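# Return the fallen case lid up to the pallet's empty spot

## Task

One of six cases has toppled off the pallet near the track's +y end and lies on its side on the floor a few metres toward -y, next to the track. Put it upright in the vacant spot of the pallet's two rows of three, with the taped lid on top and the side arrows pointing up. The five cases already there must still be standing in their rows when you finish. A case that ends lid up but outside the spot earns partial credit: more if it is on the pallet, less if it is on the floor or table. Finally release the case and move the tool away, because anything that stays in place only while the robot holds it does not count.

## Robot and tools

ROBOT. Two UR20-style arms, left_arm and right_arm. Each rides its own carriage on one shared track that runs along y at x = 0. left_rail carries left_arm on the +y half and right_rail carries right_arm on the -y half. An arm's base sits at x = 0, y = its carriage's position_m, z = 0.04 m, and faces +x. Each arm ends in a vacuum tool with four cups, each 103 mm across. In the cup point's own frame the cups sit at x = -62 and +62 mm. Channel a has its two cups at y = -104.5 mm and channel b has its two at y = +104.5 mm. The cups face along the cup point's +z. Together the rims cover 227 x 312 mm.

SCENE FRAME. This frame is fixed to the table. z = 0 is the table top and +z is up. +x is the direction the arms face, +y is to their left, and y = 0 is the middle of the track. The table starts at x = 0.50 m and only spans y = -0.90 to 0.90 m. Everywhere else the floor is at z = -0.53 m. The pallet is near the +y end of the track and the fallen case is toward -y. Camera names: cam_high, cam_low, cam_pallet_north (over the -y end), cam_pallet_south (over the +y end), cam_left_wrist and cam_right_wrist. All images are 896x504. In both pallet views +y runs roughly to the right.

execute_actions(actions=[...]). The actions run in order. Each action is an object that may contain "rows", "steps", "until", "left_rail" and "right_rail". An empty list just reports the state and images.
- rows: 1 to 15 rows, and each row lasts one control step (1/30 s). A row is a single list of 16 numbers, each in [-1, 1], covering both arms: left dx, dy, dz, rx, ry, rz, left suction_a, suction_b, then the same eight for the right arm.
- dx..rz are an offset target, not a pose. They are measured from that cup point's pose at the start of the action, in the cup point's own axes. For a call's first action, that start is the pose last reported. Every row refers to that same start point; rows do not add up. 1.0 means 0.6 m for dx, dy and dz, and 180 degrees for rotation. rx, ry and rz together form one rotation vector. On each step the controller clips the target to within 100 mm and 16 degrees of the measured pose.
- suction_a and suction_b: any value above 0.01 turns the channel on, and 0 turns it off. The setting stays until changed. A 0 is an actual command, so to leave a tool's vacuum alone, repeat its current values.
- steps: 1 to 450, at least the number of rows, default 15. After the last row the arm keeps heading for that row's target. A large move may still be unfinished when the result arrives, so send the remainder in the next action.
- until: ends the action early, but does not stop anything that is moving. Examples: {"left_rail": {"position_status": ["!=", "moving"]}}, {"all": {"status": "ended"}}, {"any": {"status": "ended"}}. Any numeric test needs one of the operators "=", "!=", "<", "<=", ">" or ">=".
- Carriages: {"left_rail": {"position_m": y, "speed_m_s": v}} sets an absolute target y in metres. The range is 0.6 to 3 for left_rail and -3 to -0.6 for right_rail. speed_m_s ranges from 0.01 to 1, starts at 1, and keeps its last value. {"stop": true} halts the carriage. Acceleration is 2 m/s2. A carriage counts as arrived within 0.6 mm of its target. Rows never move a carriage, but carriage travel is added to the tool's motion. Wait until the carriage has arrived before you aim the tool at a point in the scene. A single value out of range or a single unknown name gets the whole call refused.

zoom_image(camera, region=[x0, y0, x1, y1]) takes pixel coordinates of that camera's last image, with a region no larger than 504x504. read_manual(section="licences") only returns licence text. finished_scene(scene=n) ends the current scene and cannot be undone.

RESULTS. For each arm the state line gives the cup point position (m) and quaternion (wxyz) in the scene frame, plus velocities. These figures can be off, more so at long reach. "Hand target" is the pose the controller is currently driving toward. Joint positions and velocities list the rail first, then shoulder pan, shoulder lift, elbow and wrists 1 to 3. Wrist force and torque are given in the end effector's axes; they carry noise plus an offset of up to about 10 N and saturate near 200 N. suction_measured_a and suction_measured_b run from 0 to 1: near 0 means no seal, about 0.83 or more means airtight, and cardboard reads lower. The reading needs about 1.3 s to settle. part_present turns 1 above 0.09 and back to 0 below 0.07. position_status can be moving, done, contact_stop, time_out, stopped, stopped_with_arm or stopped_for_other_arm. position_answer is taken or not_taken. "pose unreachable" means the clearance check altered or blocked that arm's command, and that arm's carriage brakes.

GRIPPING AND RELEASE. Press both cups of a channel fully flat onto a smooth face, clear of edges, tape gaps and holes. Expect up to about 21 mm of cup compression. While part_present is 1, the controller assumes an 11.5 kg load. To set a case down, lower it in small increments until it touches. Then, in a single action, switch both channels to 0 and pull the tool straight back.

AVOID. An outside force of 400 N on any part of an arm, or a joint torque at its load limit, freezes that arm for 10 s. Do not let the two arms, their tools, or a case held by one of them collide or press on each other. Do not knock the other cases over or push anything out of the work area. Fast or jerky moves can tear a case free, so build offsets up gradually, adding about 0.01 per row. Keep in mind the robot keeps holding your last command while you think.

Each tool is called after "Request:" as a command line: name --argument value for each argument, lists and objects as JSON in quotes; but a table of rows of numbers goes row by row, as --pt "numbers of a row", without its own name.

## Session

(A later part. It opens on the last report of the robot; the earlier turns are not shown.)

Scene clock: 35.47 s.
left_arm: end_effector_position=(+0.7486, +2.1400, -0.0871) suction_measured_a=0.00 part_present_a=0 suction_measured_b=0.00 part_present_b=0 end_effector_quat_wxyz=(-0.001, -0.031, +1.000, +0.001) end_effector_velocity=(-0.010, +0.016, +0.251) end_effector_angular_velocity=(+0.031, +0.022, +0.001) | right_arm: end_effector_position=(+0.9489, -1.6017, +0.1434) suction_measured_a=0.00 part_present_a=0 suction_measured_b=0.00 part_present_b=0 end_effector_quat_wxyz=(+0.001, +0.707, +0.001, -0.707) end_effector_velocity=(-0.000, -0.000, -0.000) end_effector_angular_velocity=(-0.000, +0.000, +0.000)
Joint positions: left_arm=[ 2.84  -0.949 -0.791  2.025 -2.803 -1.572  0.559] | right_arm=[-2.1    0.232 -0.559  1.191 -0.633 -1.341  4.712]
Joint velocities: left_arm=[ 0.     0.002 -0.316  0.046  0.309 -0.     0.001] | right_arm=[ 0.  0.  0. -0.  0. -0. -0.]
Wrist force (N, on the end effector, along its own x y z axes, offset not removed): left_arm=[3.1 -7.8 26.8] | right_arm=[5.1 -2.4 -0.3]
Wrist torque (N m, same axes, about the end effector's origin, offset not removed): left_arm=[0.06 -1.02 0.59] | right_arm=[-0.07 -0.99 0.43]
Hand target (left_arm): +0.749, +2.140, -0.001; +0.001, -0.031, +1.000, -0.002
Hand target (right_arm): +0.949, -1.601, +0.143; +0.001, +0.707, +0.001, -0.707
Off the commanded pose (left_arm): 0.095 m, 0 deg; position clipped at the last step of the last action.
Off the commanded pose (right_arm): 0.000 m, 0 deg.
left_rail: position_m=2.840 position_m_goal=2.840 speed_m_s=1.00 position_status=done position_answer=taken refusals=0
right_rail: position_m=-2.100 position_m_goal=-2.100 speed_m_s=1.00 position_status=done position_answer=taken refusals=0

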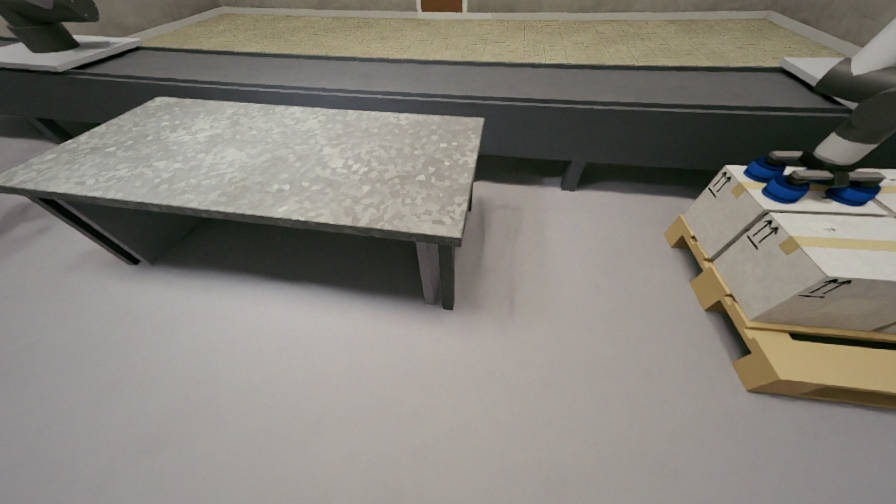

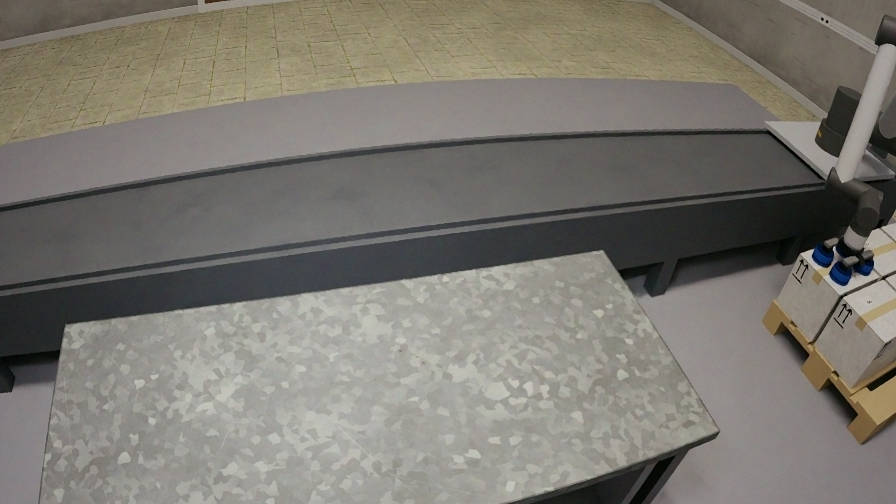

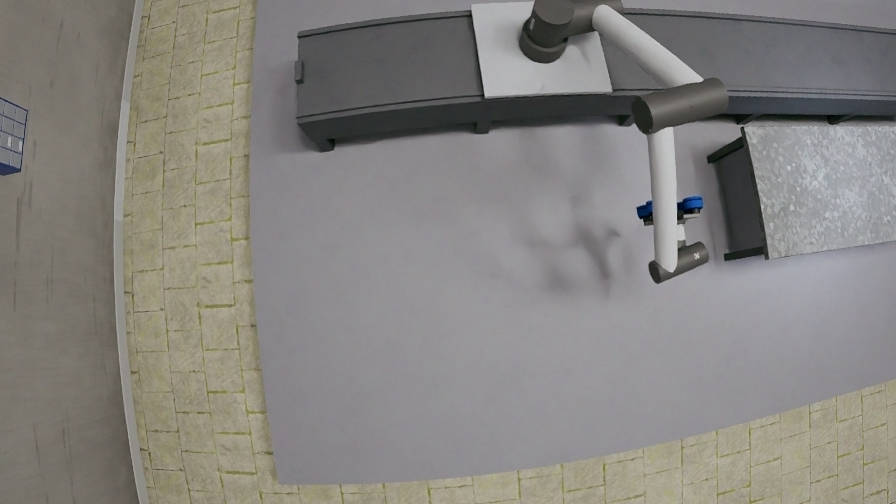

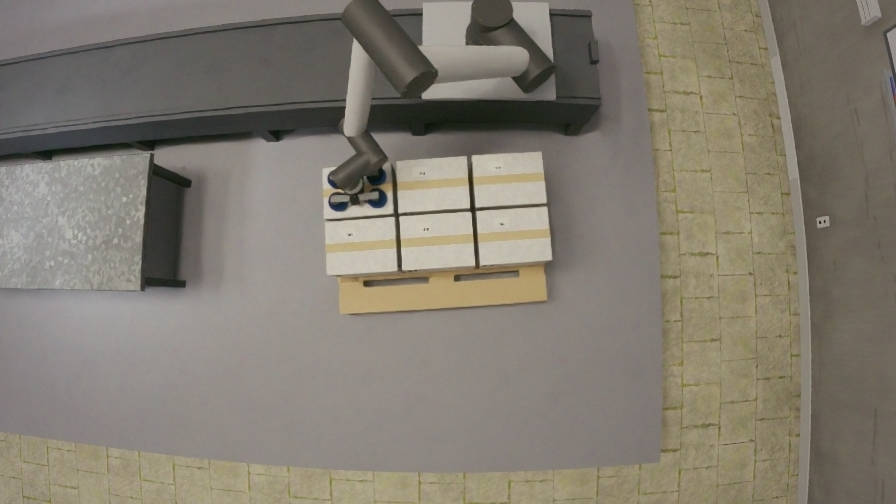

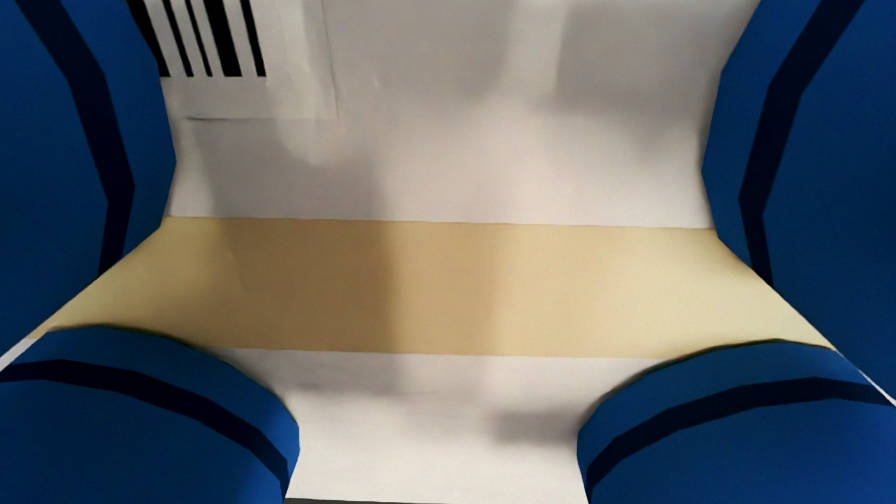

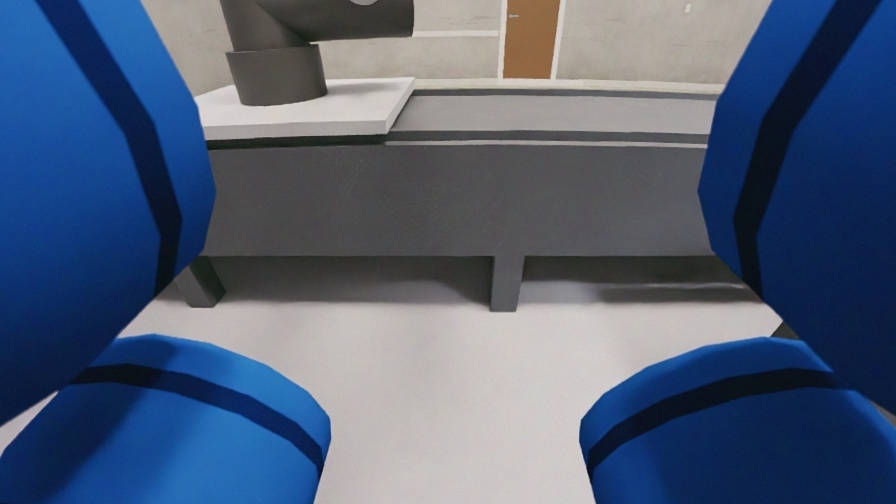

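Request:
execute_actions --actions '[{"left_rail": {"position_m": 2.0}, "steps": 1}]'

Scene clock: 35.70 s.
left_arm: end_effector_position=(+0.7494, +2.1398, -0.0175) suction_measured_a=0.00 part_present_a=0 suction_measured_b=0.00 part_present_b=0 end_effector_quat_wxyz=(+0.000, -0.031, +1.000, -0.001) end_effector_velocity=(-0.001, -0.004, +0.139) end_effector_angular_velocity=(-0.005, -0.004, +0.000) | right_arm: end_effector_position=(+0.9489, -1.6017, +0.1434) suction_measured_a=0.00 part_present_a=0 suction_measured_b=0.00 part_present_b=0 end_effector_quat_wxyz=(+0.001, +0.707, +0.001, -0.707) end_effector_velocity=(+0.000, +0.000, +0.000) end_effector_angular_velocity=(-0.000, -0.000, +0.000)
Joint positions: left_arm=[ 2.84  -0.949 -0.874  2.031 -2.73  -1.572  0.56 ] | right_arm=[-2.1    0.232 -0.559  1.191 -0.633 -1.341  4.712]
Joint velocities: left_arm=[-0.006  0.    -0.166  0.007  0.153  0.     0.   ] | right_arm=[ 0.  0. -0. -0.  0. -0.  0.]
Wrist force (N, on the end effector, along its own x y z axes, offset not removed): left_arm=[1.7 -2.8 1.9] | right_arm=[2.3 -0.4 -0.5]
Wrist torque (N m, same axes, about the end effector's origin, offset not removed): left_arm=[-0.11 -0.76 0.60] | right_arm=[0.23 -0.63 0.35]
Hand target (left_arm): +0.749, +2.137, +0.007; -0.000, -0.031, +1.000, -0.000
Hand target (right_arm): +0.949, -1.601, +0.143; +0.001, +0.707, +0.001, -0.707
Off the commanded pose (left_arm): 0.025 m, 0 deg.
Off the commanded pose (right_arm): 0.000 m, 0 deg.
left_rail: position_m=2.840 position_m_goal=2.000 speed_m_s=1.00 position_status=moving position_answer=taken refusals=0
right_rail: position_m=-2.100 position_m_goal=-2.100 speed_m_s=1.00 position_status=done position_answer=taken refusals=0

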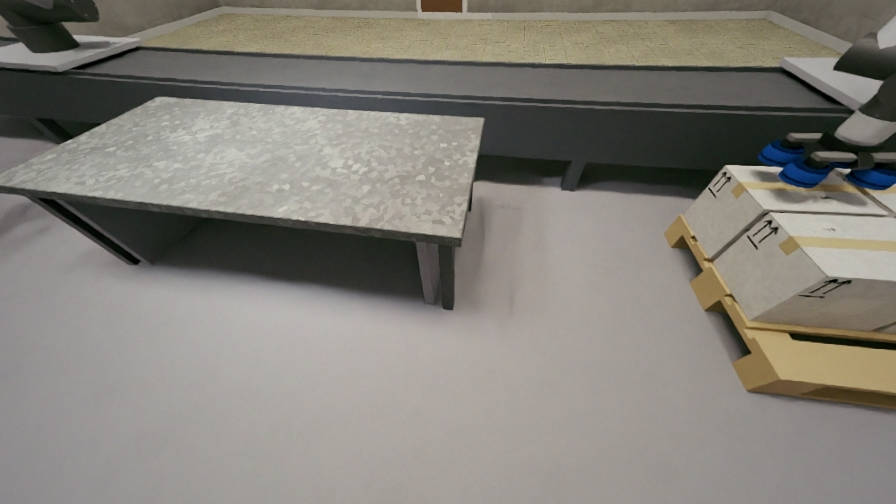

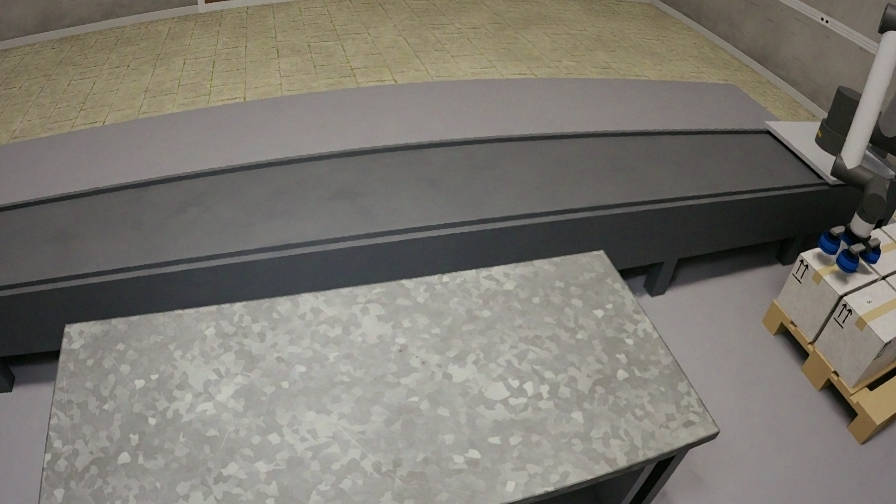

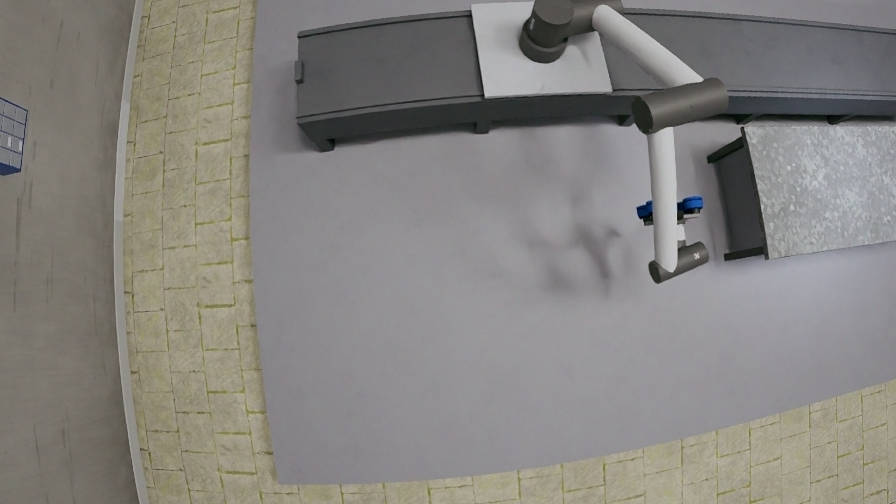

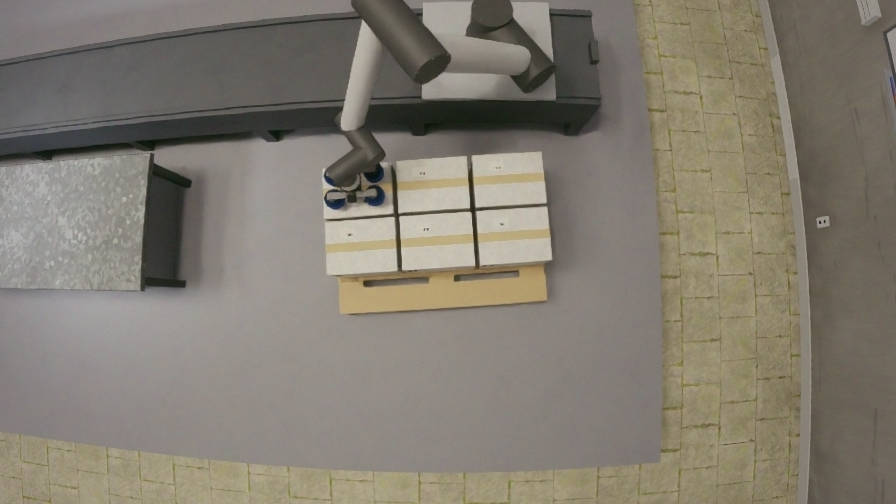

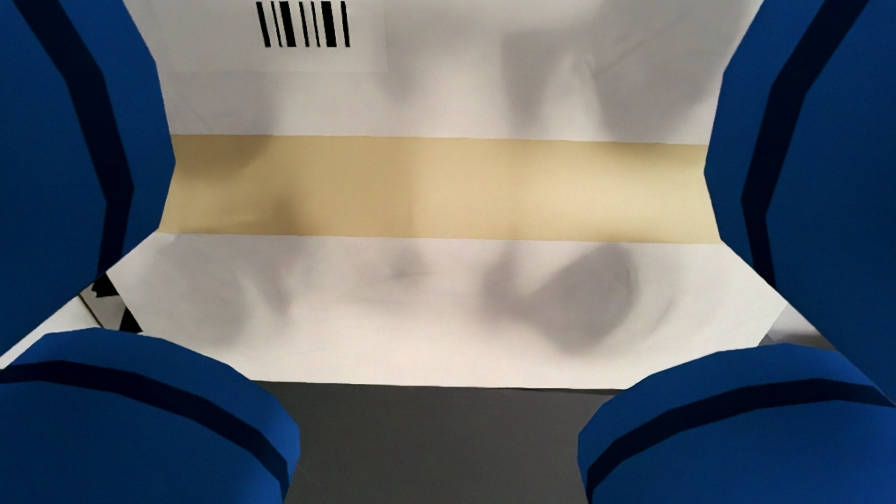

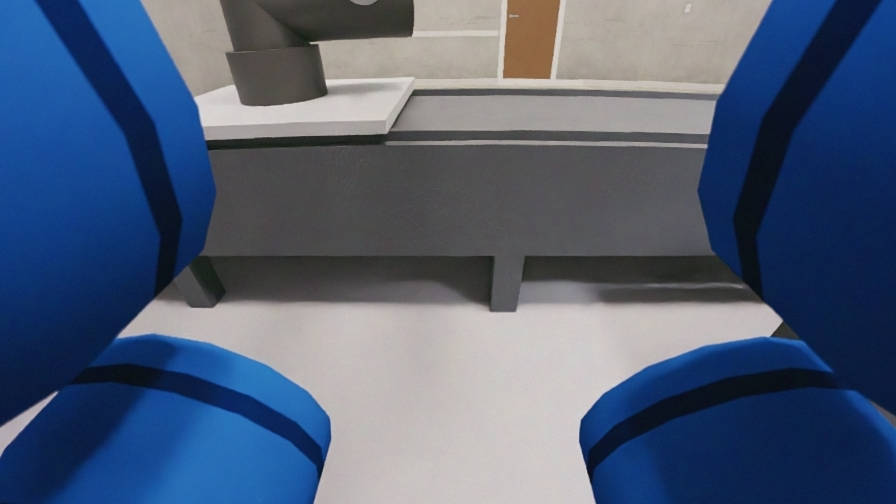

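Request:
zoom_image --camera "cam_high" --region '[650, 130, 896, 410]'

Request:
zoom_image --camera "cam_pallet_south" --region '[300, 130, 570, 330]'

Request:
zoom_image --camera "cam_low" --region '[740, 200, 896, 450]'

Request:
zoom_image --camera "cam_high" --region '[660, 190, 760, 280]'

Region (650, 130, 896, 410) of cam_high's 896x504 image, scaled by 1.800, with more detail than that image has; it fills the left 443 columns of this view, and the rest is white.

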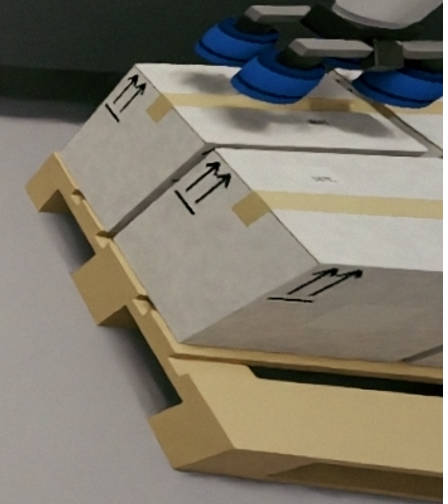

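Region (300, 130, 570, 330) of cam_pallet_south's 896x504 image, scaled by 1.867, with more detail than that image has; it fills the top 373 rows of this view, and the rest is white.

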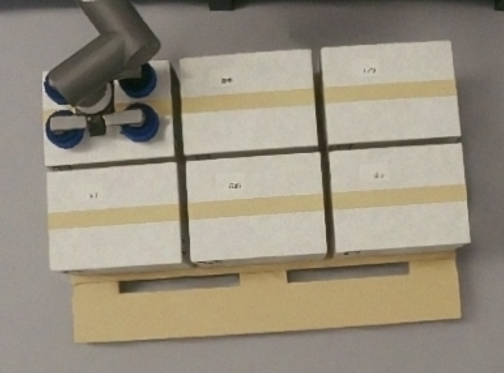

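Region (740, 200, 896, 450) of cam_low's 896x504 image, scaled by 2.016, with more detail than that image has; it fills the left 314 columns of this view, and the rest is white.

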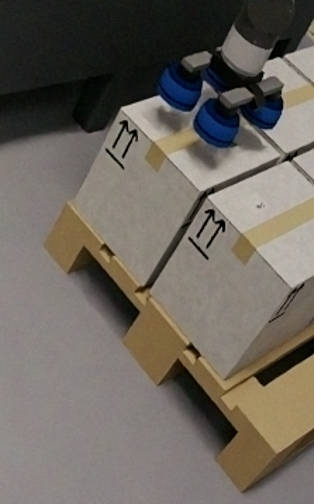

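Region (660, 190, 760, 280) of cam_high's 896x504 image, scaled by 5.040, with more detail than that image has; it fills the top 454 rows of this view, and the rest is white.

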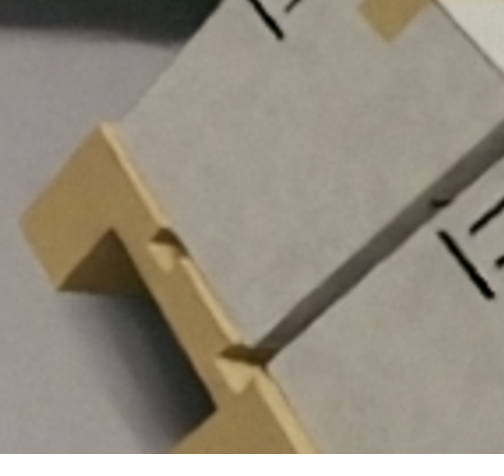

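Request:
execute_actions --actions '[]'

Scene clock: 36.20 s.
left_arm: end_effector_position=(+0.7490, +1.8876, +0.0063) suction_measured_a=0.00 part_present_a=0 suction_measured_b=0.00 part_present_b=0 end_effector_quat_wxyz=(-0.000, -0.031, +1.000, -0.000) end_effector_velocity=(-0.000, -0.993, +0.004) end_effector_angular_velocity=(-0.001, -0.001, -0.001) | right_arm: end_effector_position=(+0.9489, -1.6017, +0.1434) suction_measured_a=0.00 part_present_a=0 suction_measured_b=0.00 part_present_b=0 end_effector_quat_wxyz=(+0.001, +0.707, +0.001, -0.707) end_effector_velocity=(-0.000, +0.000, -0.000) end_effector_angular_velocity=(-0.000, +0.000, +0.000)
Joint positions: left_arm=[ 2.588 -0.949 -0.903  2.03  -2.699 -1.571  0.559] | right_arm=[-2.1    0.232 -0.559  1.191 -0.633 -1.341  4.712]
Joint velocities: left_arm=[-0.99  -0.001 -0.004 -0.002  0.005  0.    -0.   ] | right_arm=[ 0.  0.  0. -0.  0.  0.  0.]
Wrist force (N, on the end effector, along its own x y z axes, offset not removed): left_arm=[3.4 4.4 4.4] | right_arm=[7.6 -3.1 -1.8]
Wrist torque (N m, same axes, about the end effector's origin, offset not removed): left_arm=[0.77 -0.94 0.64] | right_arm=[-0.23 -1.38 0.32]
Hand target (left_arm): +0.749, +1.840, +0.007; -0.000, -0.031, +1.000, -0.000
Hand target (right_arm): +0.949, -1.601, +0.143; +0.001, +0.707, +0.001, -0.707
Off the commanded pose (left_arm): 0.001 m, 0 deg.
Off the commanded pose (right_arm): 0.000 m, 0 deg.
left_rail: position_m=2.588 position_m_goal=2.000 speed_m_s=1.00 position_status=moving position_answer=taken refusals=0
right_rail: position_m=-2.100 position_m_goal=-2.100 speed_m_s=1.00 position_status=done position_answer=taken refusals=0

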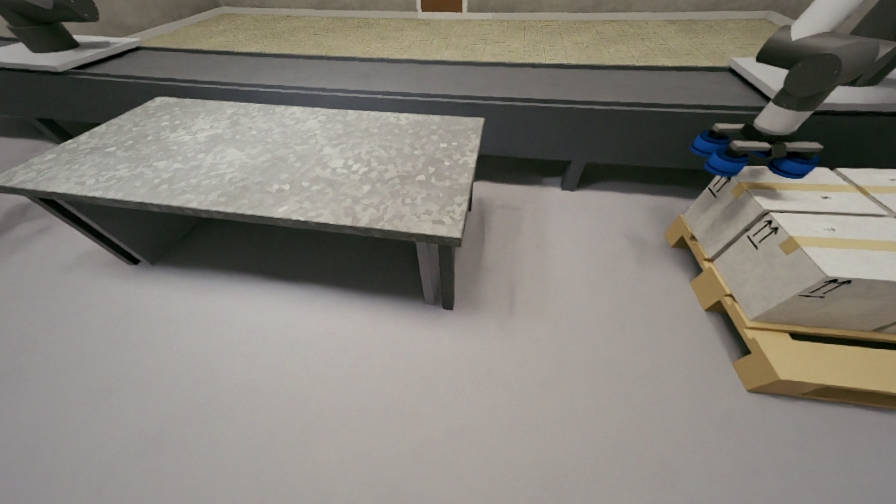

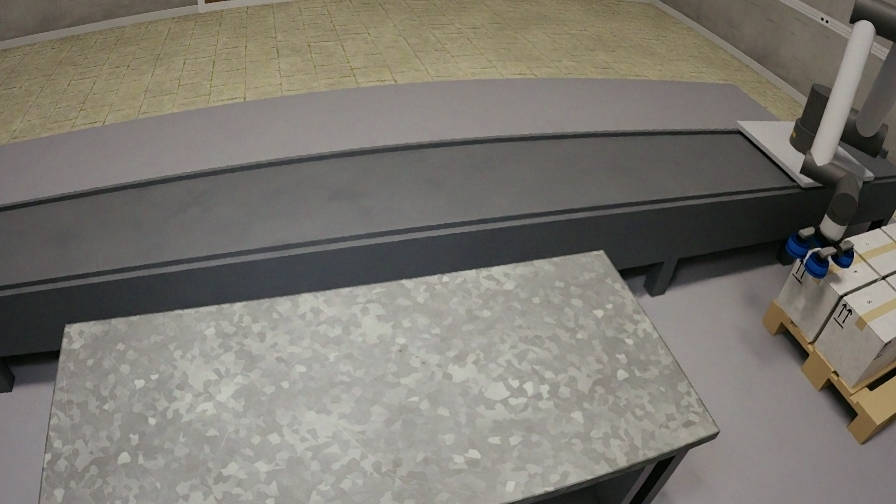

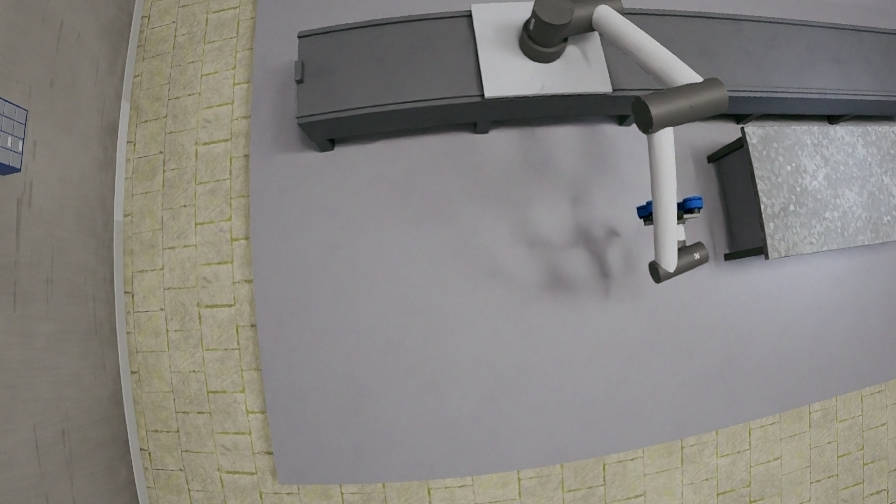

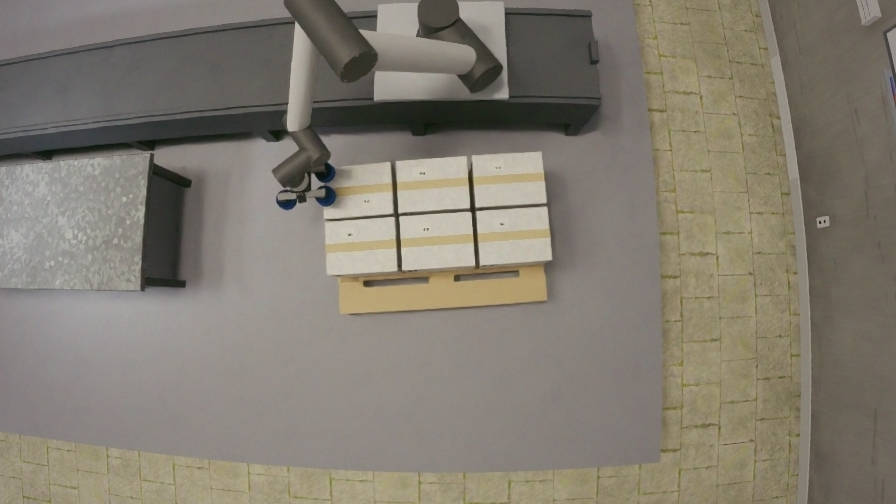

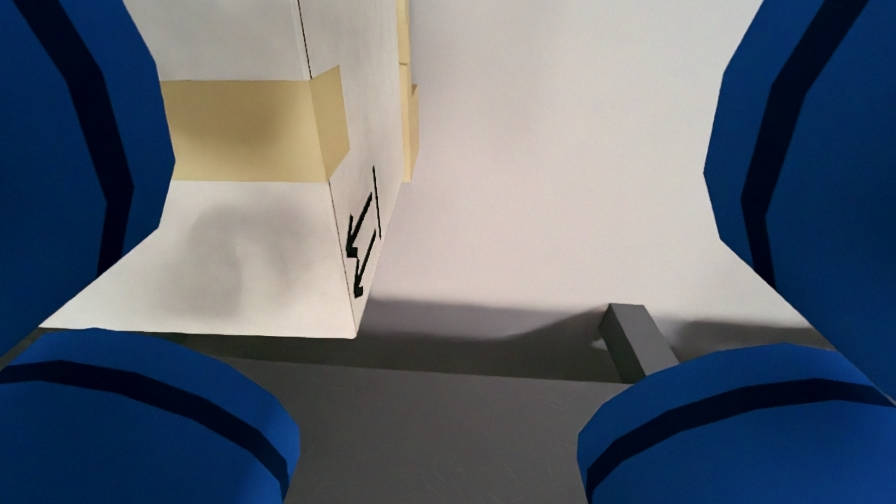

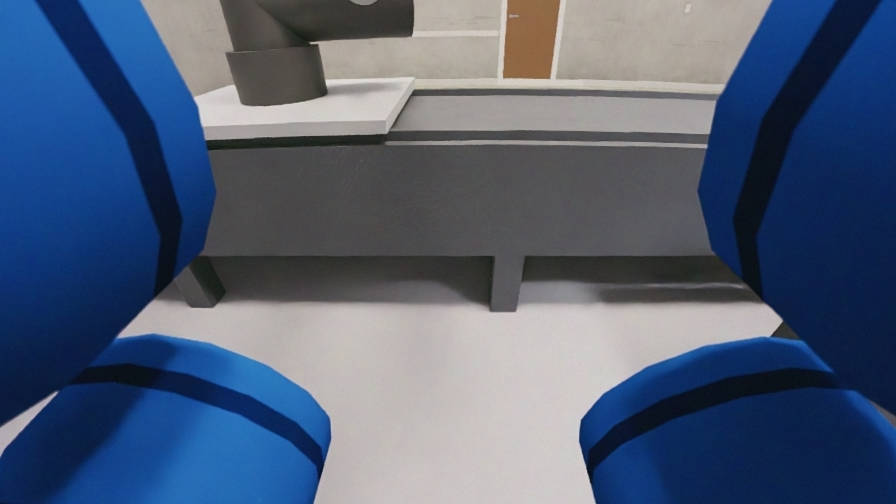

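Request:
zoom_image --camera "cam_pallet_south" --region '[310, 140, 490, 290]'

Request:
zoom_image --camera "cam_pallet_south" --region '[380, 140, 560, 290]'

Request:
zoom_image --camera "cam_left_wrist" --region '[250, 0, 550, 350]'

Request:
zoom_image --camera "cam_high" --region '[660, 150, 896, 300]'

Request:
zoom_image --camera "cam_low" --region '[740, 200, 896, 400]'

Region (310, 140, 490, 290) of cam_pallet_south's 896x504 image, scaled by 2.800, with more detail than that image has.

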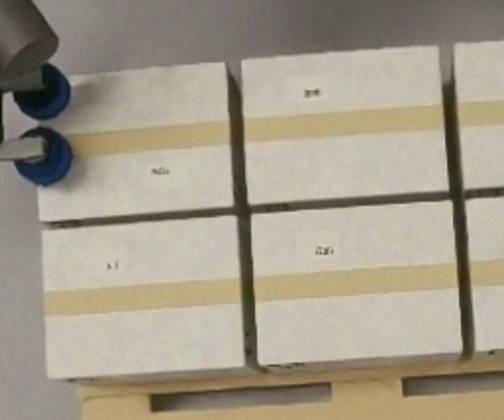

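Region (380, 140, 560, 290) of cam_pallet_south's 896x504 image, scaled by 2.800, with more detail than that image has.

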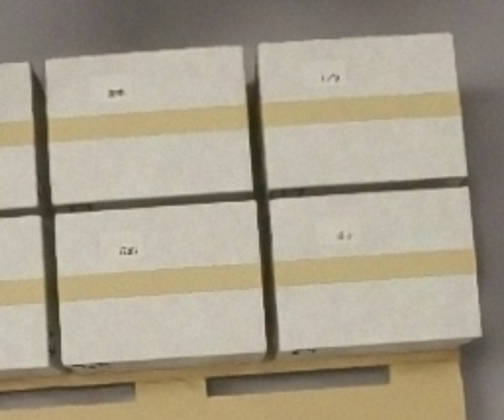

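Region (250, 0, 550, 350) of cam_left_wrist's 896x504 image, scaled by 1.440, with more detail than that image has; it fills the left 432 columns of this view, and the rest is white.

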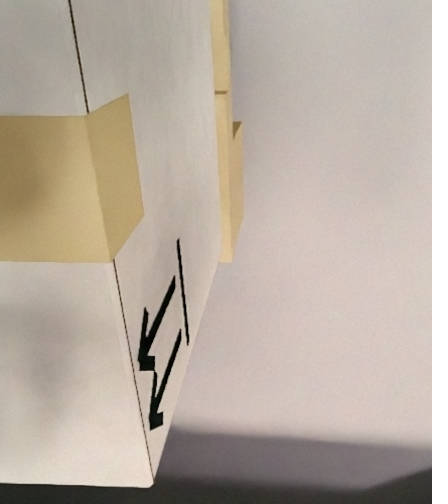

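Region (660, 150, 896, 300) of cam_high's 896x504 image, scaled by 2.136, with more detail than that image has; it fills the top 320 rows of this view, and the rest is white.

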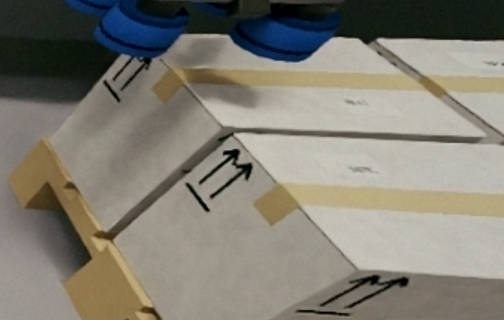

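Region (740, 200, 896, 400) of cam_low's 896x504 image, scaled by 2.520, with more detail than that image has; it fills the left 393 columns of this view, and the rest is white.

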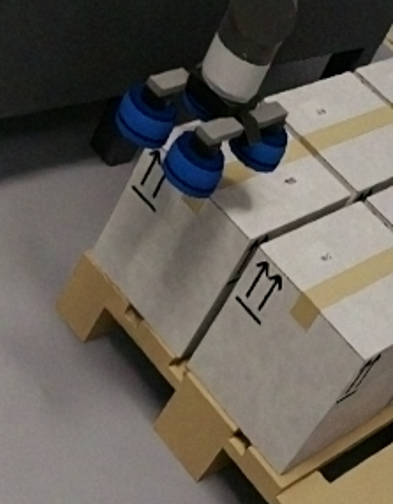

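Request:
execute_actions --actions '[]'

Scene clock: 36.57 s.
left_arm: end_effector_position=(+0.7489, +1.5214, +0.0068) suction_measured_a=0.00 part_present_a=0 suction_measured_b=0.00 part_present_b=0 end_effector_quat_wxyz=(-0.000, -0.031, +1.000, -0.000) end_effector_velocity=(-0.001, -0.949, +0.000) end_effector_angular_velocity=(-0.000, +0.000, -0.001) | right_arm: end_effector_position=(+0.9489, -1.6017, +0.1434) suction_measured_a=0.00 part_present_a=0 suction_measured_b=0.00 part_present_b=0 end_effector_quat_wxyz=(+0.001, +0.707, +0.001, -0.707) end_effector_velocity=(+0.000, -0.000, +0.000) end_effector_angular_velocity=(+0.000, -0.000, -0.000)
Joint positions: left_arm=[ 2.222 -0.949 -0.903  2.03  -2.698 -1.572  0.559] | right_arm=[-2.1    0.232 -0.559  1.191 -0.633 -1.341  4.712]
Joint velocities: left_arm=[-0.948 -0.001  0.    -0.     0.    -0.    -0.   ] | right_arm=[ 0. -0. -0.  0. -0.  0. -0.]
Wrist force (N, on the end effector, along its own x y z axes, offset not removed): left_arm=[2.4 -6.6 9.0] | right_arm=[4.5 -1.2 1.3]
Wrist torque (N m, same axes, about the end effector's origin, offset not removed): left_arm=[-0.46 -0.77 0.64] | right_arm=[0.17 -0.94 0.31]
Hand target (left_arm): +0.749, +1.479, +0.007; -0.000, -0.031, +1.000, -0.000
Hand target (right_arm): +0.949, -1.601, +0.143; +0.001, +0.707, +0.001, -0.707
Off the commanded pose (left_arm): 0.001 m, 0 deg.
Off the commanded pose (right_arm): 0.000 m, 0 deg.
left_rail: position_m=2.222 position_m_goal=2.000 speed_m_s=1.00 position_status=moving position_answer=taken refusals=0
right_rail: position_m=-2.100 position_m_goal=-2.100 speed_m_s=1.00 position_status=done position_answer=taken refusals=0

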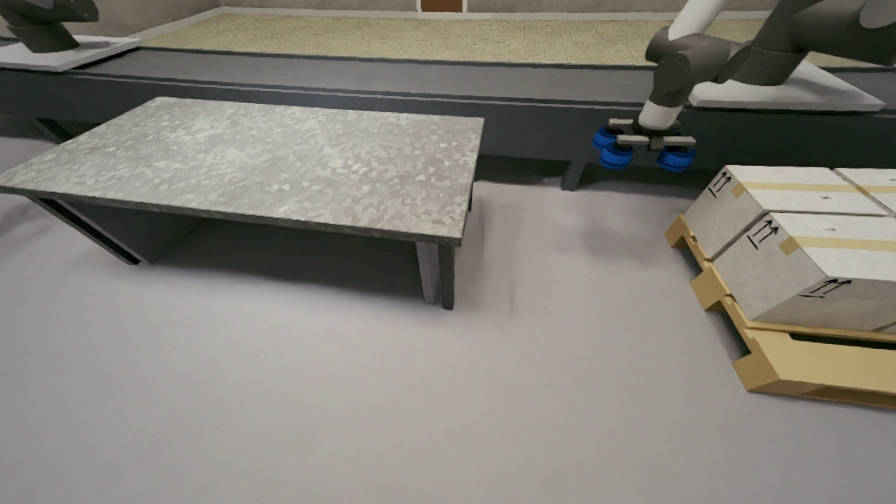

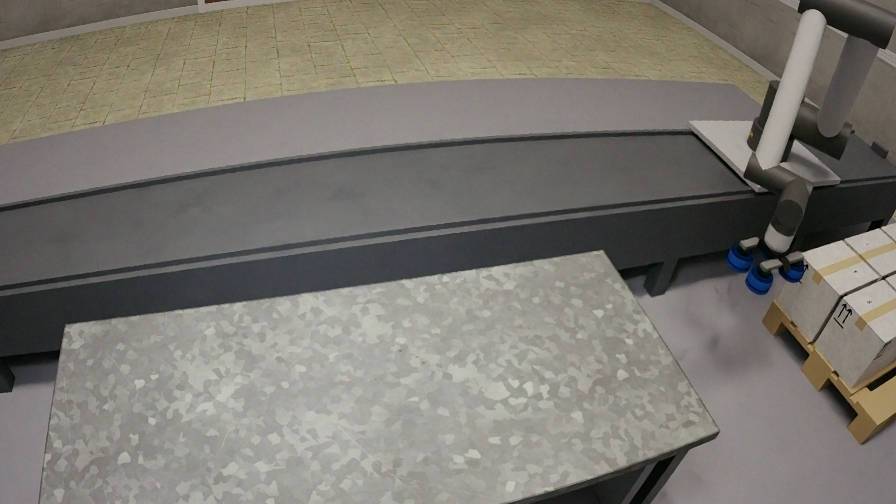

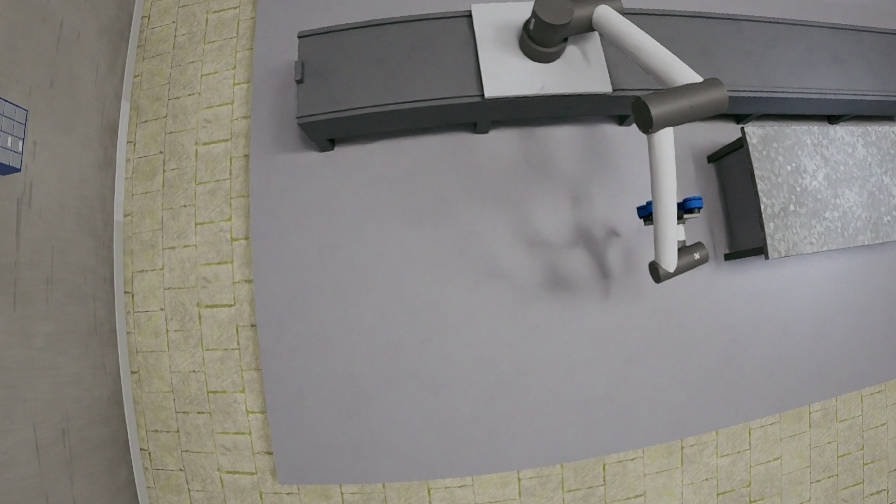

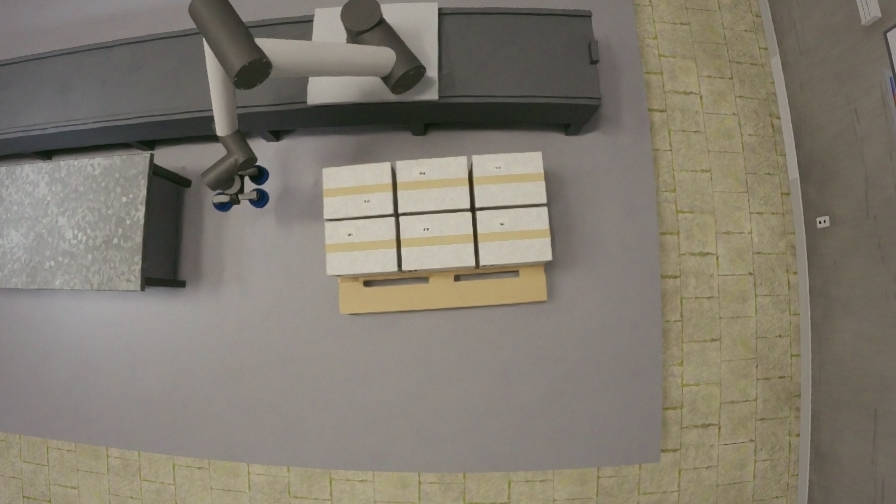

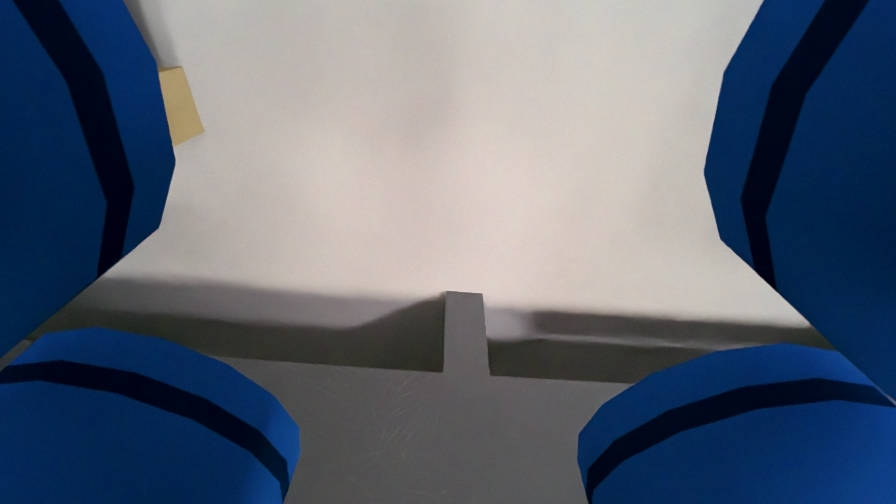

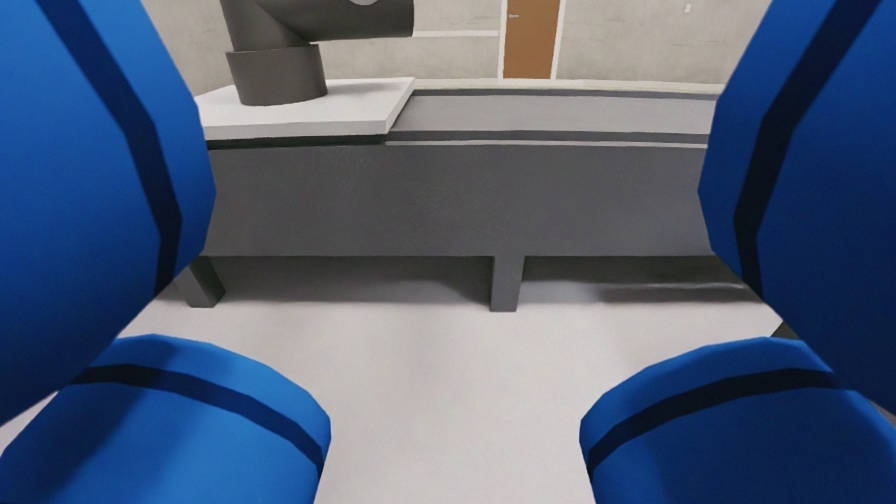

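Request:
zoom_image --camera "cam_pallet_south" --region '[300, 130, 570, 330]'

Request:
zoom_image --camera "cam_pallet_south" --region '[310, 150, 420, 240]'

Request:
zoom_image --camera "cam_high" --region '[650, 150, 896, 410]'

Request:
zoom_image --camera "cam_high" --region '[660, 155, 800, 280]'

Request:
zoom_image --camera "cam_low" --region '[720, 200, 896, 450]'

Request:
zoom_image --camera "cam_pallet_south" --region '[120, 120, 340, 300]'

Region (300, 130, 570, 330) of cam_pallet_south's 896x504 image, scaled by 1.867, with more detail than that image has; it fills the top 373 rows of this view, and the rest is white.

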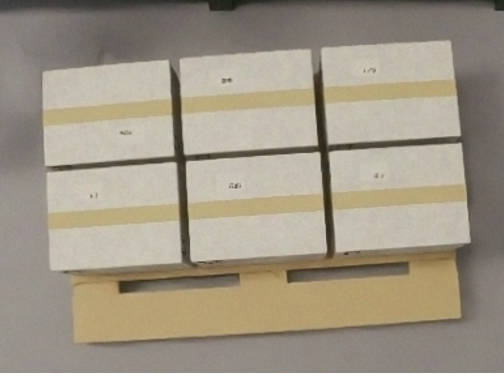

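Region (310, 150, 420, 240) of cam_pallet_south's 896x504 image, scaled by 4.582, with more detail than that image has; it fills the top 412 rows of this view, and the rest is white.

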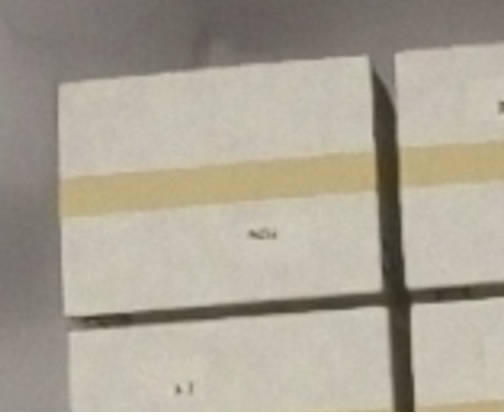

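Region (650, 150, 896, 410) of cam_high's 896x504 image, scaled by 1.938, with more detail than that image has; it fills the left 477 columns of this view, and the rest is white.

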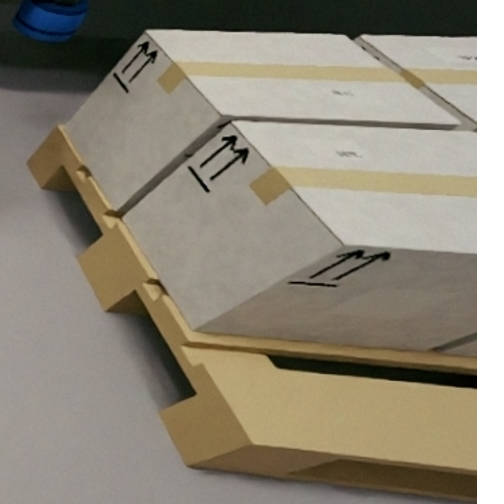

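Region (660, 155, 800, 280) of cam_high's 896x504 image, scaled by 3.600, with more detail than that image has; it fills the top 450 rows of this view, and the rest is white.

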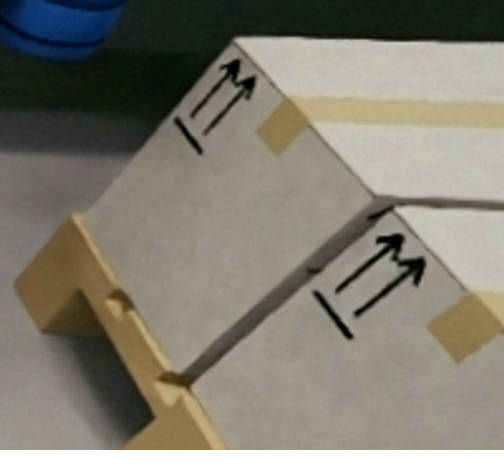

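Region (720, 200, 896, 450) of cam_low's 896x504 image, scaled by 2.016, with more detail than that image has; it fills the left 355 columns of this view, and the rest is white.

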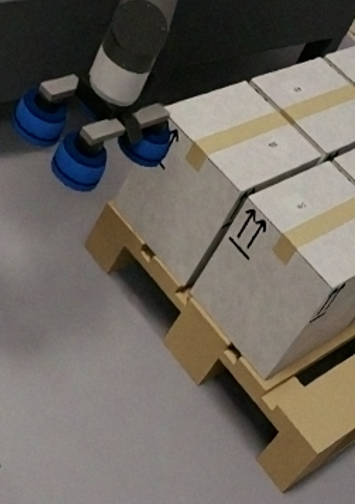

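Region (120, 120, 340, 300) of cam_pallet_south's 896x504 image, scaled by 2.291, with more detail than that image has; it fills the top 412 rows of this view, and the rest is white.

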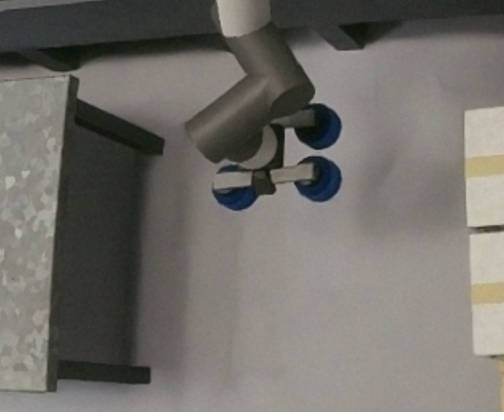

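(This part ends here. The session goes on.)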